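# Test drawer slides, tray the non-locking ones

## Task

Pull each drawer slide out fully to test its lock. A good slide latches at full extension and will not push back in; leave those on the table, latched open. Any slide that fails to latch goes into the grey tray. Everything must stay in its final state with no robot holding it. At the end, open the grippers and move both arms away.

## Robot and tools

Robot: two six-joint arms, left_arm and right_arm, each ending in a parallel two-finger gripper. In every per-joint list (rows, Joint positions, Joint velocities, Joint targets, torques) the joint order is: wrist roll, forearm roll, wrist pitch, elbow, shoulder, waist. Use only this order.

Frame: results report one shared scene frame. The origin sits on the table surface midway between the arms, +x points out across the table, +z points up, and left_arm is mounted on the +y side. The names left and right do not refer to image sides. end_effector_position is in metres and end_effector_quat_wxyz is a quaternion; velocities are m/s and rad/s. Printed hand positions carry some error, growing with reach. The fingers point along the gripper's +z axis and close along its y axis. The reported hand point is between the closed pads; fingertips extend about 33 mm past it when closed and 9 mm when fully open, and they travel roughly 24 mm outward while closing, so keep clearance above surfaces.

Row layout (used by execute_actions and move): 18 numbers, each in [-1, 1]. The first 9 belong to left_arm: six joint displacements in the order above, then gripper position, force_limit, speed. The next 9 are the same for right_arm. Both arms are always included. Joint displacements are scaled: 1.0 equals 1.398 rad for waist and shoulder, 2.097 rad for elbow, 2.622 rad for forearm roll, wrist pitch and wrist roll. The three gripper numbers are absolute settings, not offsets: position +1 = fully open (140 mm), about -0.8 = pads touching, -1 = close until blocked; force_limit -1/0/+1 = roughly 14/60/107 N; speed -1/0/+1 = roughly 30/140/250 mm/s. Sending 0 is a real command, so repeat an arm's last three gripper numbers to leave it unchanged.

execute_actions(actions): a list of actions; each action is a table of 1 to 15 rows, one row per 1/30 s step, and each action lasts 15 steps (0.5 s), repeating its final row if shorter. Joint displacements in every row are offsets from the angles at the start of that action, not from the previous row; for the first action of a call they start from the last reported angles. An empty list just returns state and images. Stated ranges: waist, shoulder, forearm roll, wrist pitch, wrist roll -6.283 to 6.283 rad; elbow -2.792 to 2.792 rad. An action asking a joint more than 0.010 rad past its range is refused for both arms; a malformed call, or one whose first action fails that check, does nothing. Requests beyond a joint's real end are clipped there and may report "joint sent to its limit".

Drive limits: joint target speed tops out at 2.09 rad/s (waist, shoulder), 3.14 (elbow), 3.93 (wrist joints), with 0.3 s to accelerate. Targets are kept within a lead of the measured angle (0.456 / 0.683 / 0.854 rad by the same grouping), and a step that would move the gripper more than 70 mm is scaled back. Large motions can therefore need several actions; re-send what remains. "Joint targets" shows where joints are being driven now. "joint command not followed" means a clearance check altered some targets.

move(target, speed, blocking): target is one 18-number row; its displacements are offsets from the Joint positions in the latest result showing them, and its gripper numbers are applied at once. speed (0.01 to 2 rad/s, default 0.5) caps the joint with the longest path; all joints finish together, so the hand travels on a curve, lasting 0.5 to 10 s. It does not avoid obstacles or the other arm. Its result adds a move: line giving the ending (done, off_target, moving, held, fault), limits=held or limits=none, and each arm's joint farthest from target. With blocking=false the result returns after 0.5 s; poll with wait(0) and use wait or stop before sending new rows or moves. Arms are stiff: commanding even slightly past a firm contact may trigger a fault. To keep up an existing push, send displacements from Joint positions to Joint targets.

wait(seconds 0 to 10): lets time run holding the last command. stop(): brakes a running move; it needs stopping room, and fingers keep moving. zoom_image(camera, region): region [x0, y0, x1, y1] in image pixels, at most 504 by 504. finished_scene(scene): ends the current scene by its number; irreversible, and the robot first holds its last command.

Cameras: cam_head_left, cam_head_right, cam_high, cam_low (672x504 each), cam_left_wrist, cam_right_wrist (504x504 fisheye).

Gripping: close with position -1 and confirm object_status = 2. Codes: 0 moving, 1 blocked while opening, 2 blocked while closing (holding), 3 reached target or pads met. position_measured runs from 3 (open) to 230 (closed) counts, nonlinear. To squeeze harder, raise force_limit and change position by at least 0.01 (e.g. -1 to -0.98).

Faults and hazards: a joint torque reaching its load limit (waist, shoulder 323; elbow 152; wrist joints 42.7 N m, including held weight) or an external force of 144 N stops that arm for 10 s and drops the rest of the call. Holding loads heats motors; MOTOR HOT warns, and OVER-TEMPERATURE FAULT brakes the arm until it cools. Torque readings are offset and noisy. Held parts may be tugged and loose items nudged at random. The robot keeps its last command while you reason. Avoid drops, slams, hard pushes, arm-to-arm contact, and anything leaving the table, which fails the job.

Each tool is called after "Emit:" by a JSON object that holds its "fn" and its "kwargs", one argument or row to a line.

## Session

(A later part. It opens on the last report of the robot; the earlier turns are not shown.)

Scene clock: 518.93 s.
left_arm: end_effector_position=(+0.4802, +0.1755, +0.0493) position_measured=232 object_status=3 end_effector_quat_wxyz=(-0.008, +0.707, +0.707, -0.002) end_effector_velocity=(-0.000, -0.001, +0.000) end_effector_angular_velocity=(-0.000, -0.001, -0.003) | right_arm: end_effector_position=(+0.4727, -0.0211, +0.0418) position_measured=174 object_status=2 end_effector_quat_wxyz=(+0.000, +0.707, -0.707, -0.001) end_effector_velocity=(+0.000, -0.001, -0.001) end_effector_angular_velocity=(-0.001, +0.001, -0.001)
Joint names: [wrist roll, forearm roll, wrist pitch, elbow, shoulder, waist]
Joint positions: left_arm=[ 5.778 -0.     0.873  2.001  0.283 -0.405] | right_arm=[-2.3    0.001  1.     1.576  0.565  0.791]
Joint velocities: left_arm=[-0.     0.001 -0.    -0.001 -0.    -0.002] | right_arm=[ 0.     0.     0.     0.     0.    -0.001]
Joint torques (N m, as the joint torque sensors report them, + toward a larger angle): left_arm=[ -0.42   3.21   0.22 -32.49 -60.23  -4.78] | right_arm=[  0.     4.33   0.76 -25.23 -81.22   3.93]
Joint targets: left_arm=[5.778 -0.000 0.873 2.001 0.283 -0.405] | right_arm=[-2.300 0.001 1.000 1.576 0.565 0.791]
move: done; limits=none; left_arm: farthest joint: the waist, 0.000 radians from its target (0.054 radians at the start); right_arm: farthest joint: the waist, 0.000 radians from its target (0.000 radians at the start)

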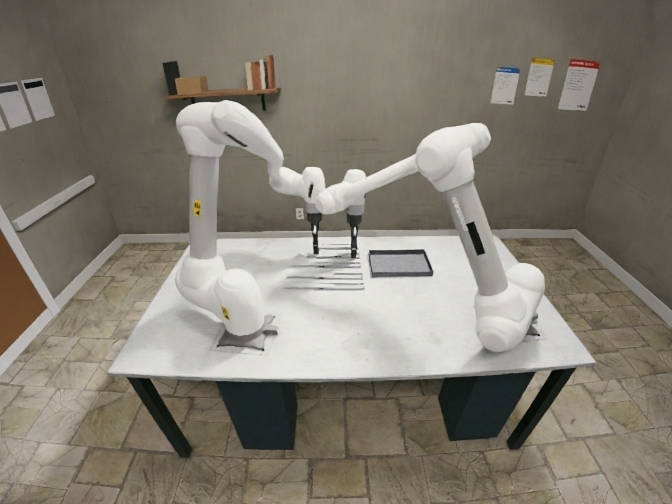

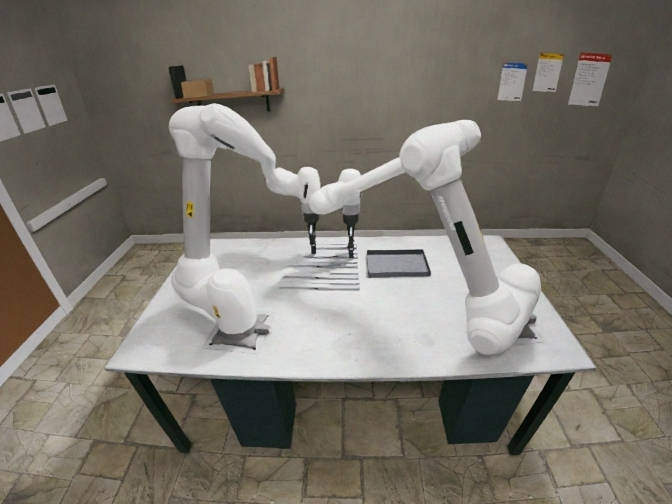

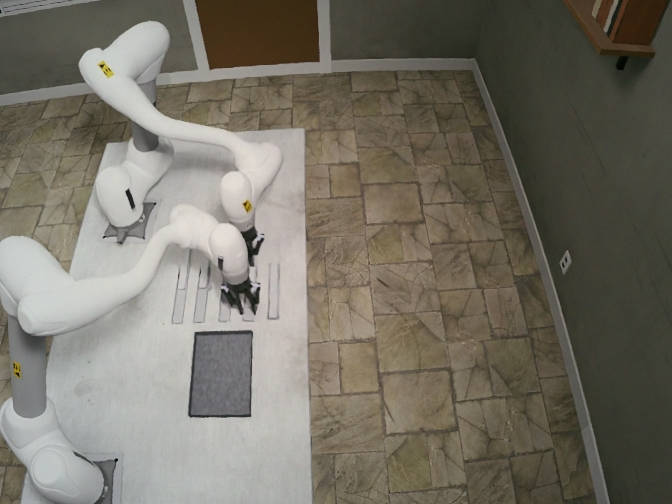

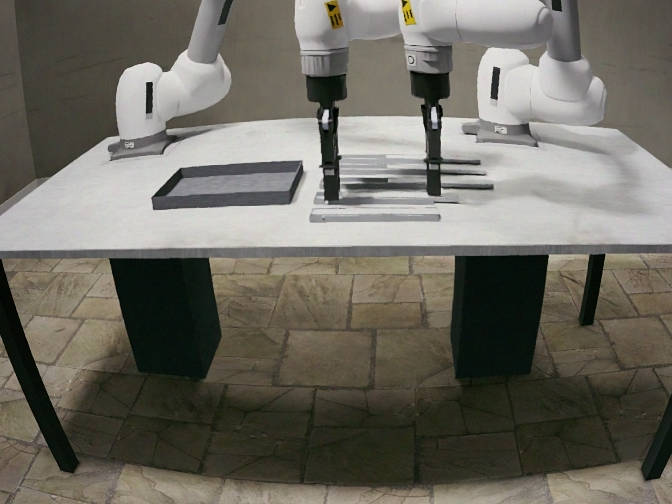

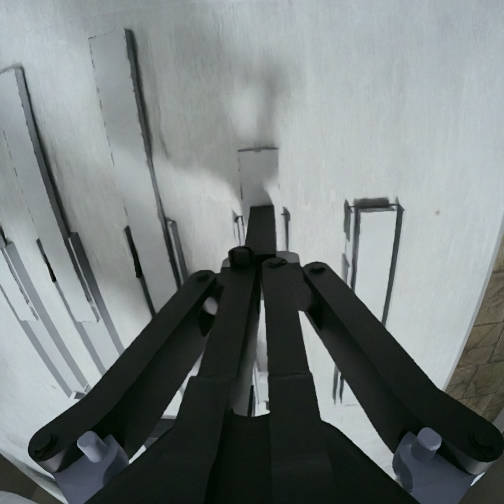

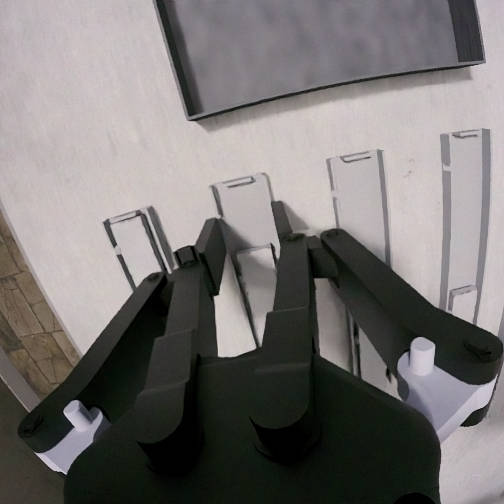

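Down 5 mm, drag out, push back.

Emit:
{"fn": "move", "kwargs": {
  "target": [0,0,-0.0036,0.0017,0.0042,0,-1,-0.5,0,0,0,0,0,0,0,-1,-0.3,-0.5],
  "speed": 0.02
}}

Emit:
{"fn": "move", "kwargs": {
  "target": [0.0203,0,-0.0029,0.0128,-0.0136,0.0381,-1,-0.5,0,0,0,0,0,0,0,-1,-0.3,-0.5],
  "speed": 0.04
}}

Emit:
{"fn": "move", "kwargs": {
  "target": [0.0307,0,-0.0032,0.0152,-0.0165,0.0576,-1,-0.5,0,0,0,0,0,0,0,-1,-0.3,-0.5],
  "speed": 0.04
}}

Emit:
{"fn": "move", "kwargs": {
  "target": [0.0259,0,-0.0026,0.0095,-0.0107,0.0486,-1,-0.5,0,0,0,0,0,0,0,-1,-0.3,-0.5],
  "speed": 0.035
}}

Emit:
{"fn": "move", "kwargs": {
  "target": [-0.013,0,0.0013,-0.0048,0.0053,-0.0243,-1,-0.5,0,0,0,0,0,0,0,-1,-0.3,-0.5],
  "speed": 0.025
}}

Scene clock: 534.27 s.
left_arm: end_effector_position=(+0.4803, +0.1755, +0.0444) position_measured=232 object_status=3 end_effector_quat_wxyz=(-0.008, +0.707, +0.707, -0.002) end_effector_velocity=(-0.001, +0.001, -0.001) end_effector_angular_velocity=(-0.000, +0.002, +0.002) | right_arm: end_effector_position=(+0.4727, -0.0211, +0.0418) position_measured=174 object_status=2 end_effector_quat_wxyz=(+0.000, +0.707, -0.707, -0.001) end_effector_velocity=(+0.000, -0.000, +0.000) end_effector_angular_velocity=(+0.000, -0.000, +0.000)
Joint names: [wrist roll, forearm roll, wrist pitch, elbow, shoulder, waist]
Joint positions: left_arm=[ 5.778 -0.     0.863  2.005  0.289 -0.405] | right_arm=[-2.3    0.001  1.     1.576  0.565  0.791]
Joint velocities: left_arm=[ 0.    -0.001 -0.     0.002  0.     0.001] | right_arm=[-0.  0. -0.  0. -0. -0.]
Joint torques (N m, as the joint torque sensors report them, + toward a larger angle): left_arm=[ -0.27   3.76  -1.82 -25.42 -45.56  -4.45] | right_arm=[ -0.01   4.11   0.78 -25.69 -80.7    3.73]
Joint targets: left_arm=[5.778 -0.000 0.863 2.005 0.289 -0.405] | right_arm=[-2.300 0.001 1.000 1.576 0.565 0.791]
move: done; limits=none; left_arm: farthest joint: the waist, 0.000 radians from its target (0.000 radians at the start); right_arm: farthest joint: the waist, 0.000 radians from its target (0.000 radians at the start)

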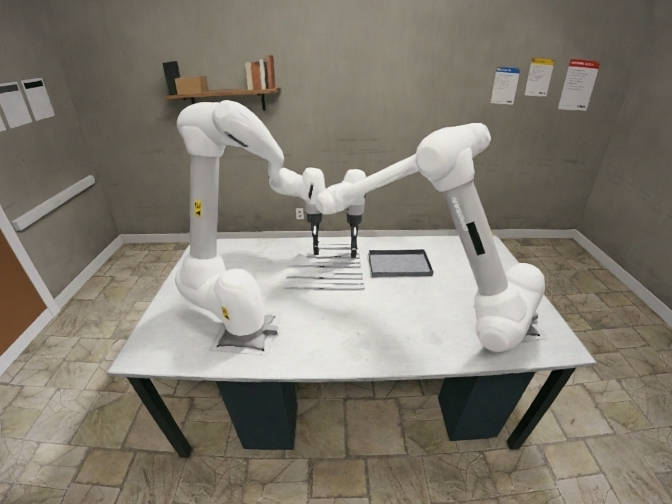

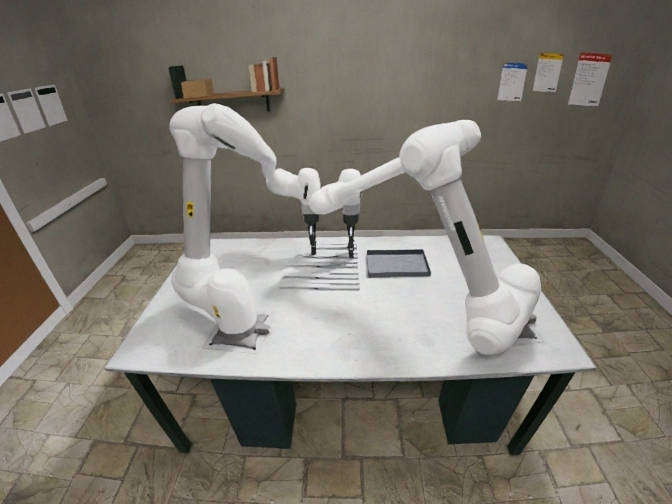

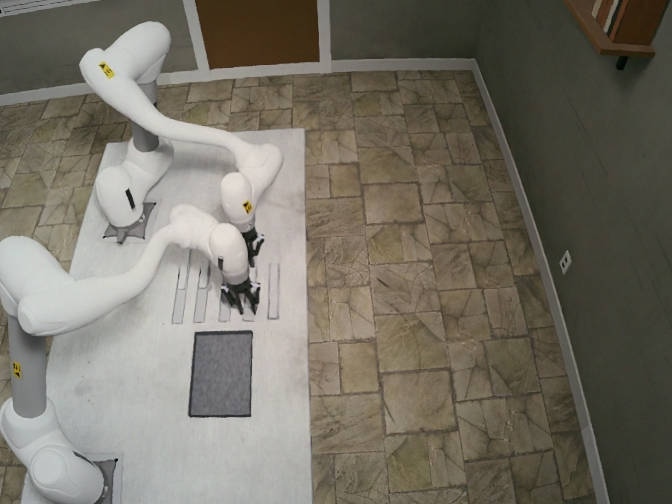

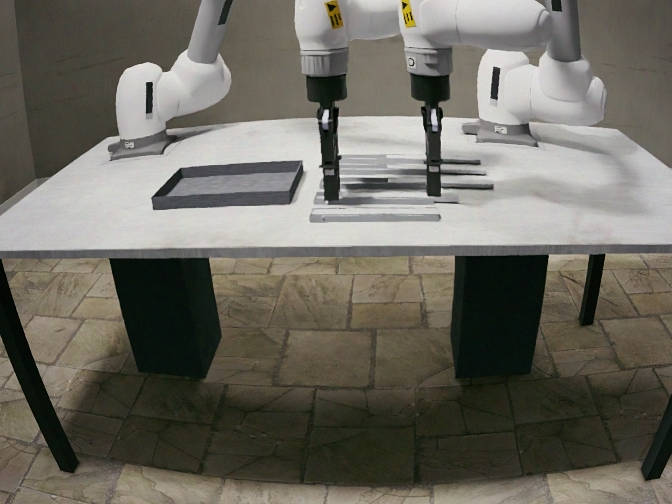

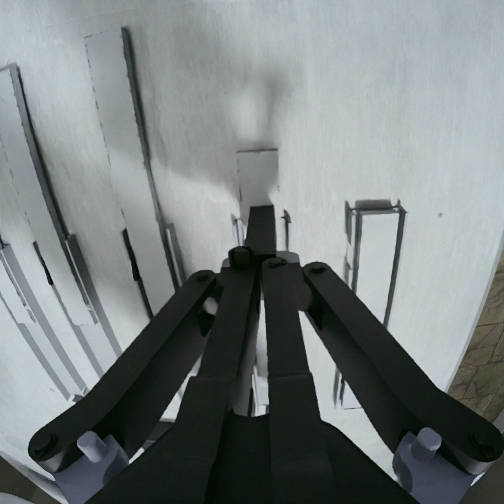

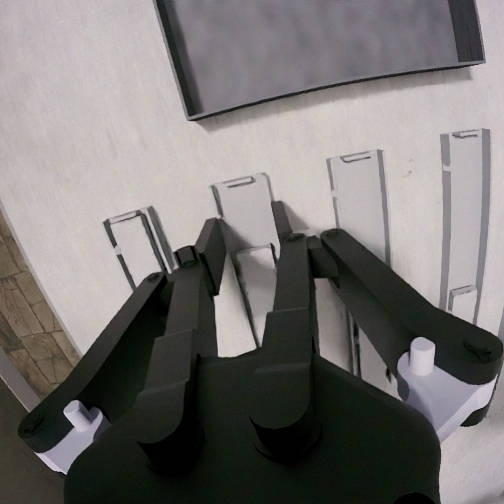

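Scene clock: 535.87 s.
left_arm: end_effector_position=(+0.4803, +0.2105, +0.0444) position_measured=232 object_status=3 end_effector_quat_wxyz=(-0.008, +0.707, +0.707, -0.003) end_effector_velocity=(-0.001, +0.001, -0.001) end_effector_angular_velocity=(+0.001, +0.002, +0.000) | right_arm: end_effector_position=(+0.4727, -0.0211, +0.0418) position_measured=174 object_status=2 end_effector_quat_wxyz=(+0.000, +0.707, -0.707, -0.001) end_effector_velocity=(+0.000, -0.000, +0.000) end_effector_angular_velocity=(+0.000, -0.000, -0.001)
Joint names: [wrist roll, forearm roll, wrist pitch, elbow, shoulder, waist]
Joint positions: left_arm=[ 5.831 -0.     0.856  2.032  0.27  -0.352] | right_arm=[-2.3    0.001  1.     1.576  0.565  0.791]
Joint velocities: left_arm=[0.001 0.001 0.001 0.001 0.    0.001] | right_arm=[ 0.  0.  0. -0. -0. -0.]
Joint torques (N m, as the joint torque sensors report them, + toward a larger angle): left_arm=[ -0.21   2.48   4.62 -14.49 -46.11  -6.73] | right_arm=[  0.25   4.37   1.04 -24.6  -80.33   4.07]
Joint targets: left_arm=[5.831 -0.000 0.856 2.032 0.270 -0.352] | right_arm=[-2.300 0.001 1.000 1.576 0.565 0.791]
move: done; limits=none; left_arm: farthest joint: the wrist roll, 0.001 radians from its target (0.054 radians at the start); right_arm: farthest joint: the waist, 0.000 radians from its target (0.000 radians at the start)

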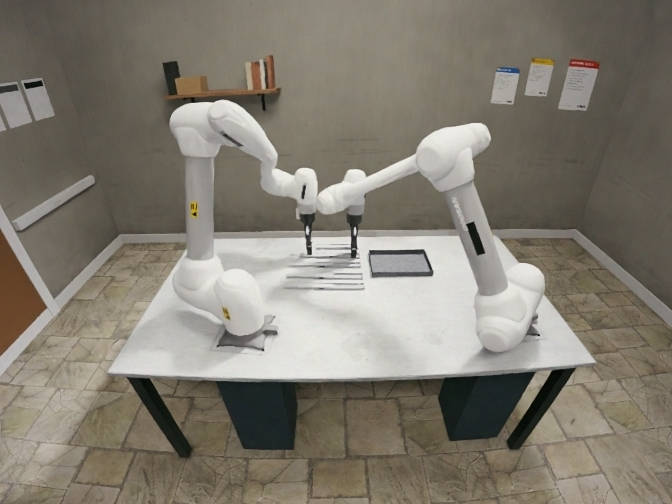

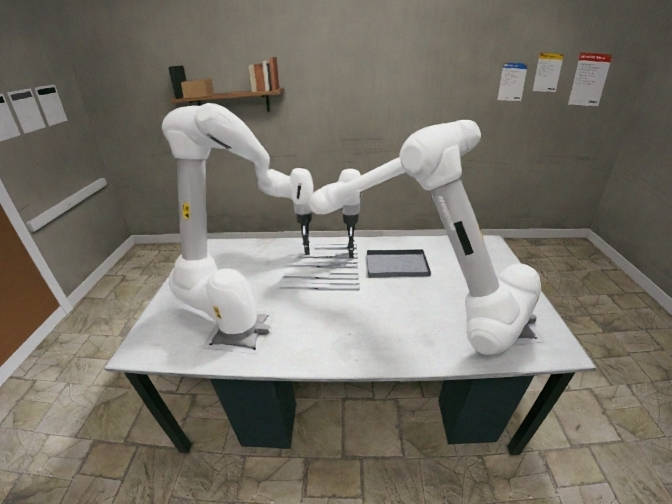

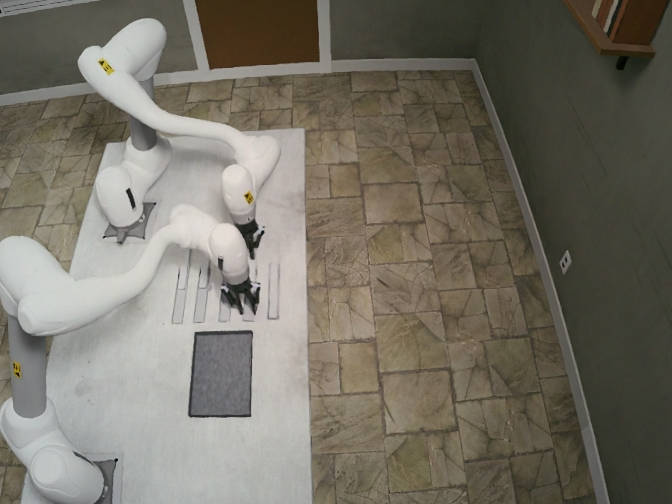

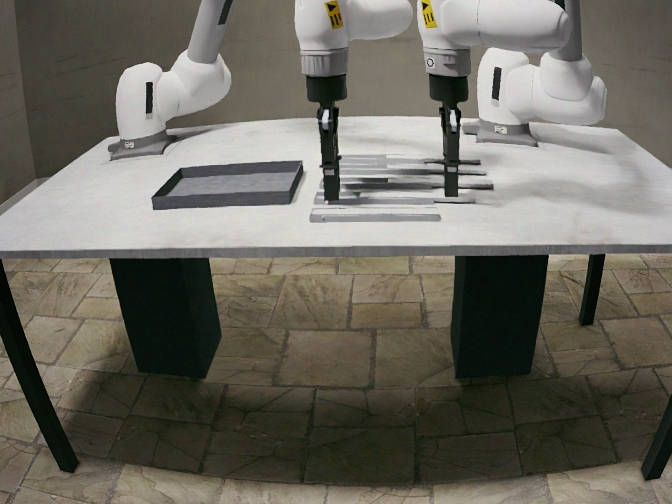

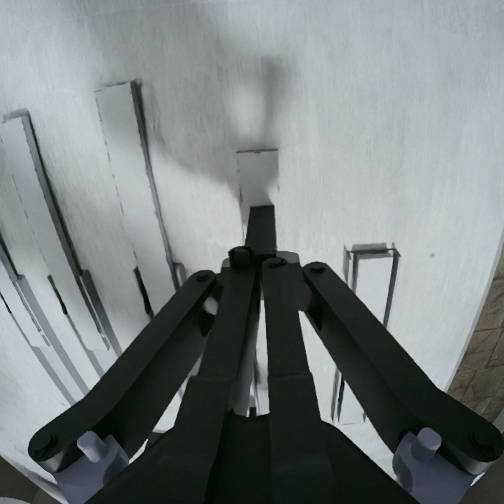

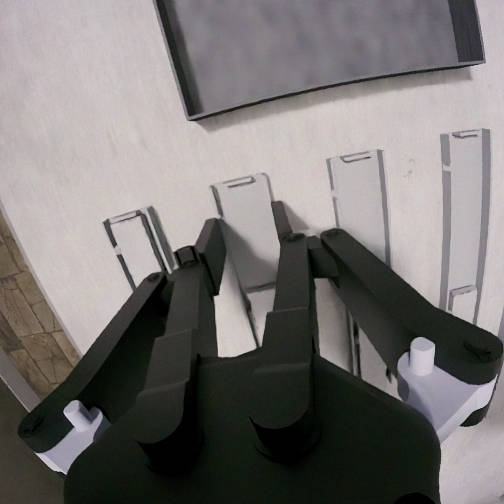

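Scene clock: 538.13 s.
left_arm: end_effector_position=(+0.4803, +0.2603, +0.0444) position_measured=232 object_status=3 end_effector_quat_wxyz=(-0.007, +0.707, +0.707, -0.003) end_effector_velocity=(-0.000, +0.001, +0.000) end_effector_angular_velocity=(+0.002, +0.001, -0.001) | right_arm: end_effector_position=(+0.4727, -0.0211, +0.0418) position_measured=174 object_status=2 end_effector_quat_wxyz=(+0.000, +0.707, -0.707, -0.001) end_effector_velocity=(-0.000, +0.001, -0.001) end_effector_angular_velocity=(-0.000, +0.001, +0.000)
Joint names: [wrist roll, forearm roll, wrist pitch, elbow, shoulder, waist]
Joint positions: left_arm=[ 5.911 -0.     0.847  2.064  0.247 -0.271] | right_arm=[-2.3    0.001  1.     1.576  0.565  0.791]
Joint velocities: left_arm=[ 0.     0.002  0.001  0.001 -0.     0.001] | right_arm=[-0.     0.001 -0.    -0.     0.001  0.   ]
Joint torques (N m, as the joint torque sensors report them, + toward a larger angle): left_arm=[ -0.04   2.86   4.27 -14.83 -43.49  -6.75] | right_arm=[  0.44   5.25   0.95 -24.88 -81.22   5.99]
Joint targets: left_arm=[5.911 -0.000 0.847 2.064 0.247 -0.271] | right_arm=[-2.300 0.001 1.000 1.576 0.565 0.791]
move: done; limits=none; left_arm: farthest joint: the waist, 0.000 radians from its target (0.080 radians at the start); right_arm: farthest joint: the waist, 0.000 radians from its target (0.000 radians at the start)

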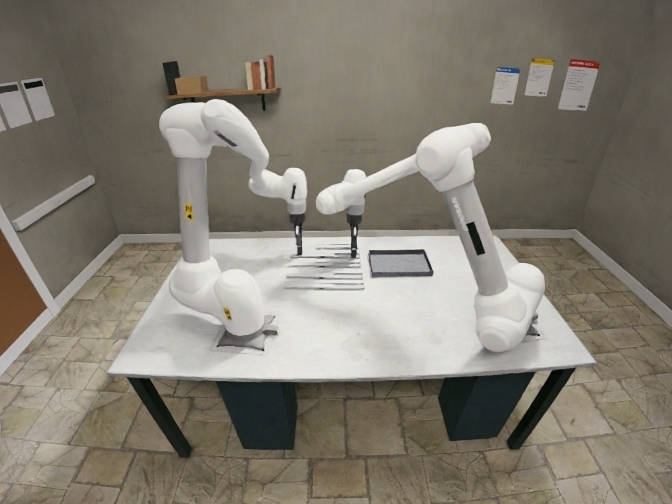

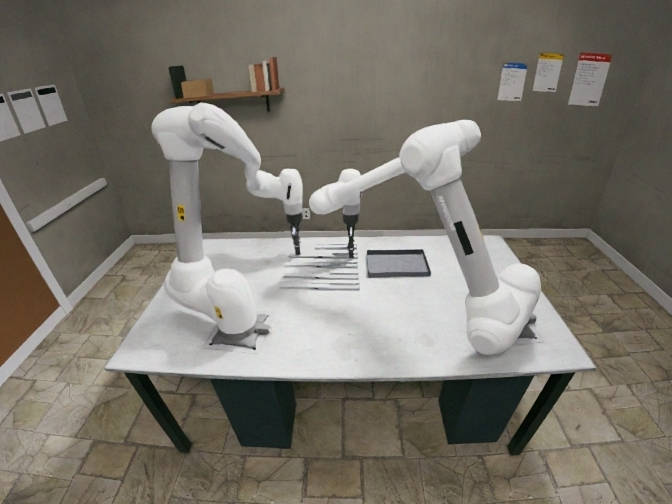

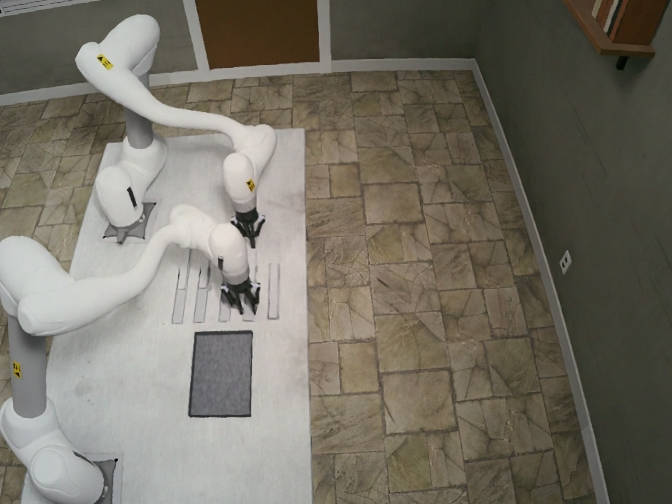

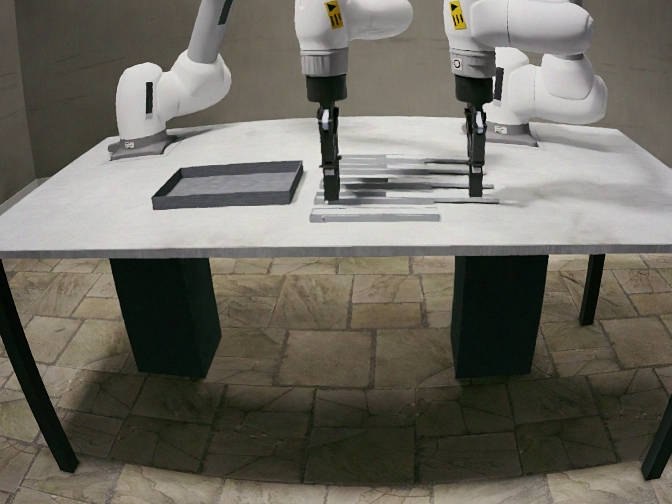

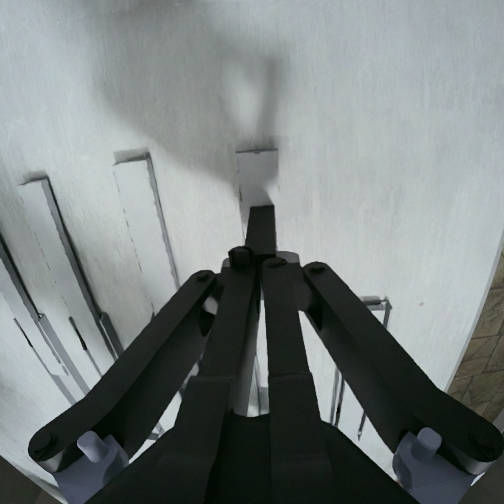

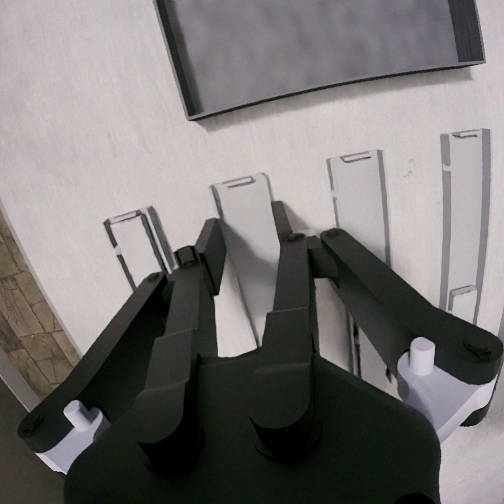

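Scene clock: 540.33 s.
left_arm: end_effector_position=(+0.4808, +0.3000, +0.0446) position_measured=232 object_status=3 end_effector_quat_wxyz=(-0.006, +0.707, +0.707, -0.003) end_effector_velocity=(-0.001, -0.000, +0.000) end_effector_angular_velocity=(-0.000, +0.001, -0.000) | right_arm: end_effector_position=(+0.4727, -0.0211, +0.0418) position_measured=174 object_status=2 end_effector_quat_wxyz=(+0.000, +0.707, -0.707, -0.001) end_effector_velocity=(+0.001, +0.000, -0.000) end_effector_angular_velocity=(-0.000, -0.000, +0.001)
Joint names: [wrist roll, forearm roll, wrist pitch, elbow, shoulder, waist]
Joint positions: left_arm=[ 5.979 -0.     0.841  2.083  0.232 -0.203] | right_arm=[-2.3    0.001  1.     1.576  0.565  0.791]
Joint velocities: left_arm=[ 0.    -0.     0.001  0.    -0.    -0.001] | right_arm=[-0.001 -0.001  0.    -0.001  0.001 -0.   ]
Joint torques (N m, as the joint torque sensors report them, + toward a larger angle): left_arm=[ -0.18   4.97   1.03 -25.7  -49.15  -1.61] | right_arm=[  0.23   3.03   1.05 -25.35 -81.89   1.32]
Joint targets: left_arm=[5.979 -0.000 0.841 2.083 0.232 -0.203] | right_arm=[-2.300 0.001 1.000 1.576 0.565 0.791]
move: done; limits=none; left_arm: farthest joint: the waist, 0.000 radians from its target (0.068 radians at the start); right_arm: farthest joint: the waist, 0.000 radians from its target (0.000 radians at the start)

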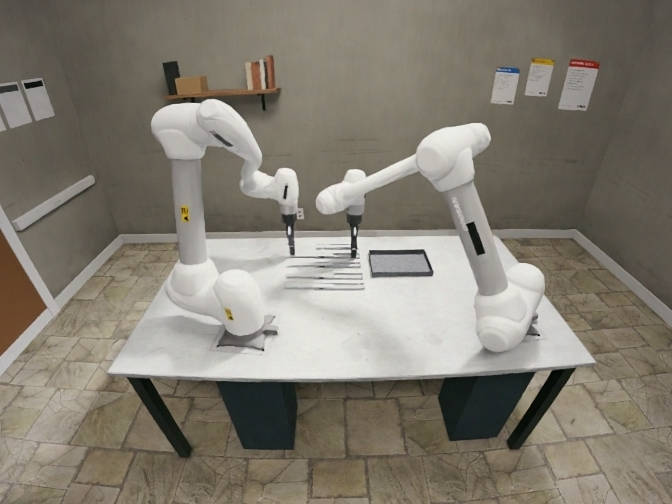

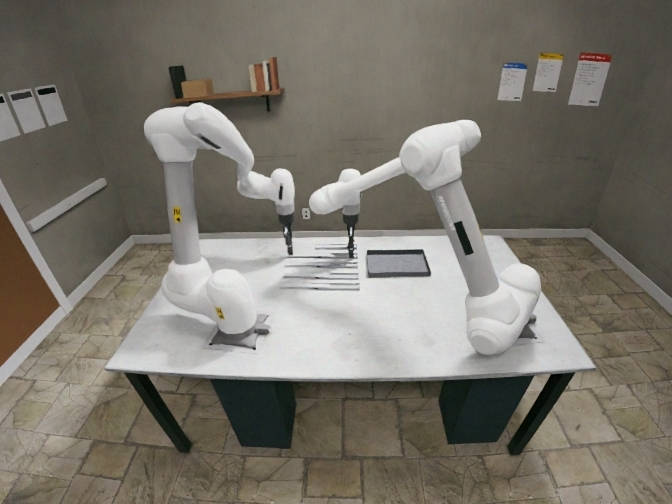

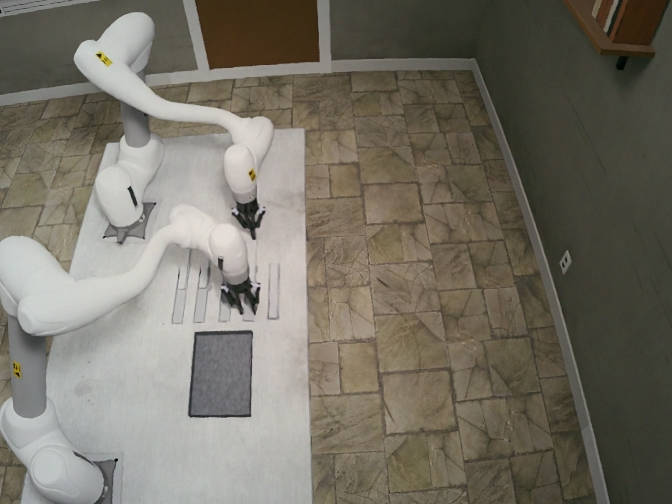

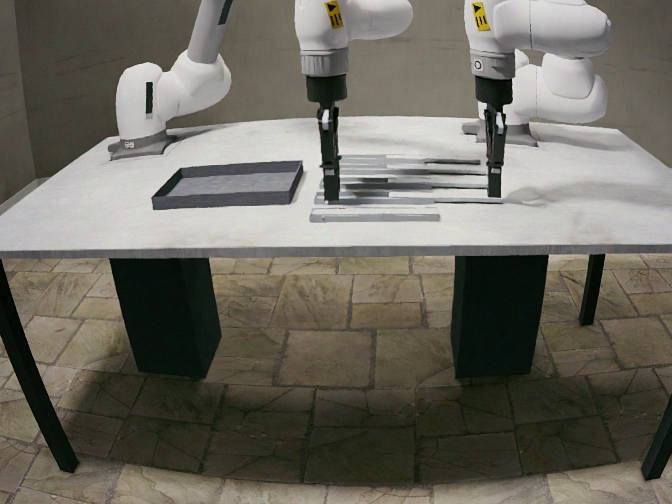

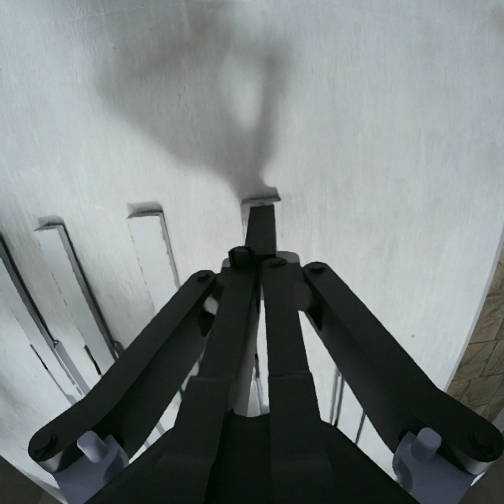

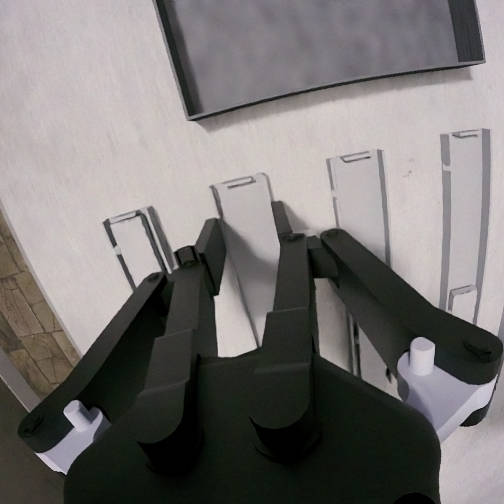

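Scene clock: 541.93 s.
left_arm: end_effector_position=(+0.4810, +0.2802, +0.0446) position_measured=232 object_status=3 end_effector_quat_wxyz=(-0.007, +0.707, +0.707, -0.003) end_effector_velocity=(+0.000, -0.001, -0.000) end_effector_angular_velocity=(-0.000, -0.000, -0.001) | right_arm: end_effector_position=(+0.4727, -0.0211, +0.0418) position_measured=174 object_status=2 end_effector_quat_wxyz=(+0.000, +0.707, -0.707, -0.001) end_effector_velocity=(+0.001, -0.000, +0.001) end_effector_angular_velocity=(+0.001, -0.001, -0.001)
Joint names: [wrist roll, forearm roll, wrist pitch, elbow, shoulder, waist]
Joint positions: left_arm=[ 5.945 -0.     0.844  2.073  0.239 -0.237] | right_arm=[-2.3    0.001  1.     1.576  0.565  0.791]
Joint velocities: left_arm=[-0.001 -0.    -0.001 -0.     0.001 -0.001] | right_arm=[-0.     0.    -0.    -0.    -0.001 -0.001]
Joint torques (N m, as the joint torque sensors report them, + toward a larger angle): left_arm=[ -0.1    3.02  -1.67 -30.44 -49.76  -5.4 ] | right_arm=[  0.12   2.68  -0.39 -26.71 -80.9    0.34]
Joint targets: left_arm=[5.945 -0.000 0.844 2.073 0.239 -0.237] | right_arm=[-2.300 0.001 1.000 1.576 0.565 0.791]
move: done; limits=none; left_arm: farthest joint: the waist, 0.000 radians from its target (0.034 radians at the start); right_arm: farthest joint: the waist, 0.000 radians from its target (0.000 radians at the start)

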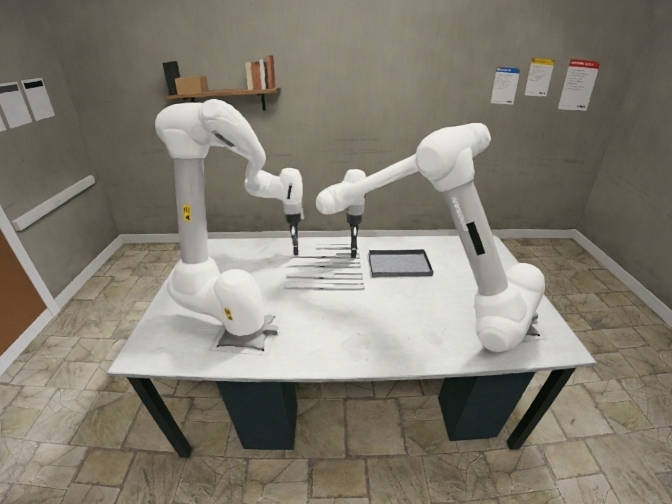

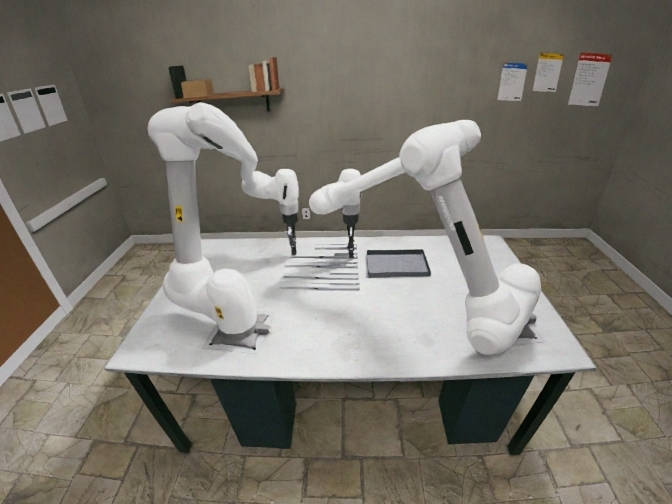

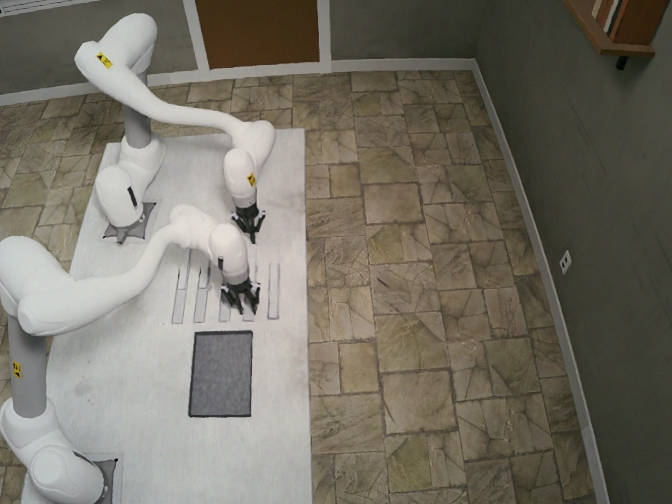

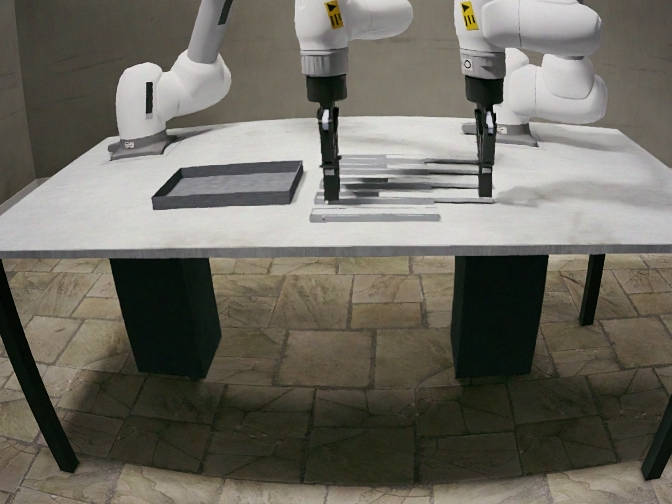

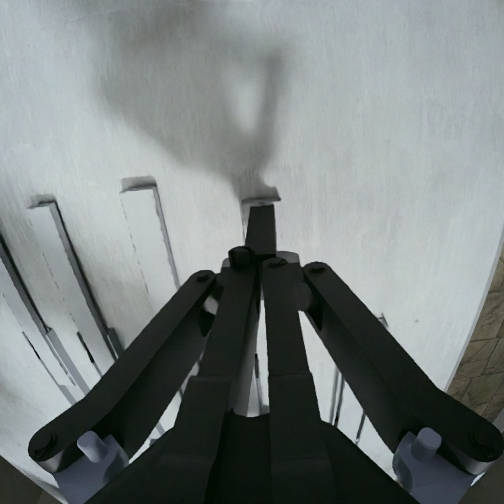

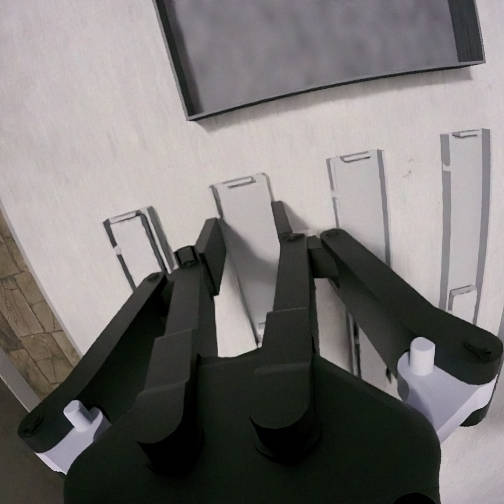

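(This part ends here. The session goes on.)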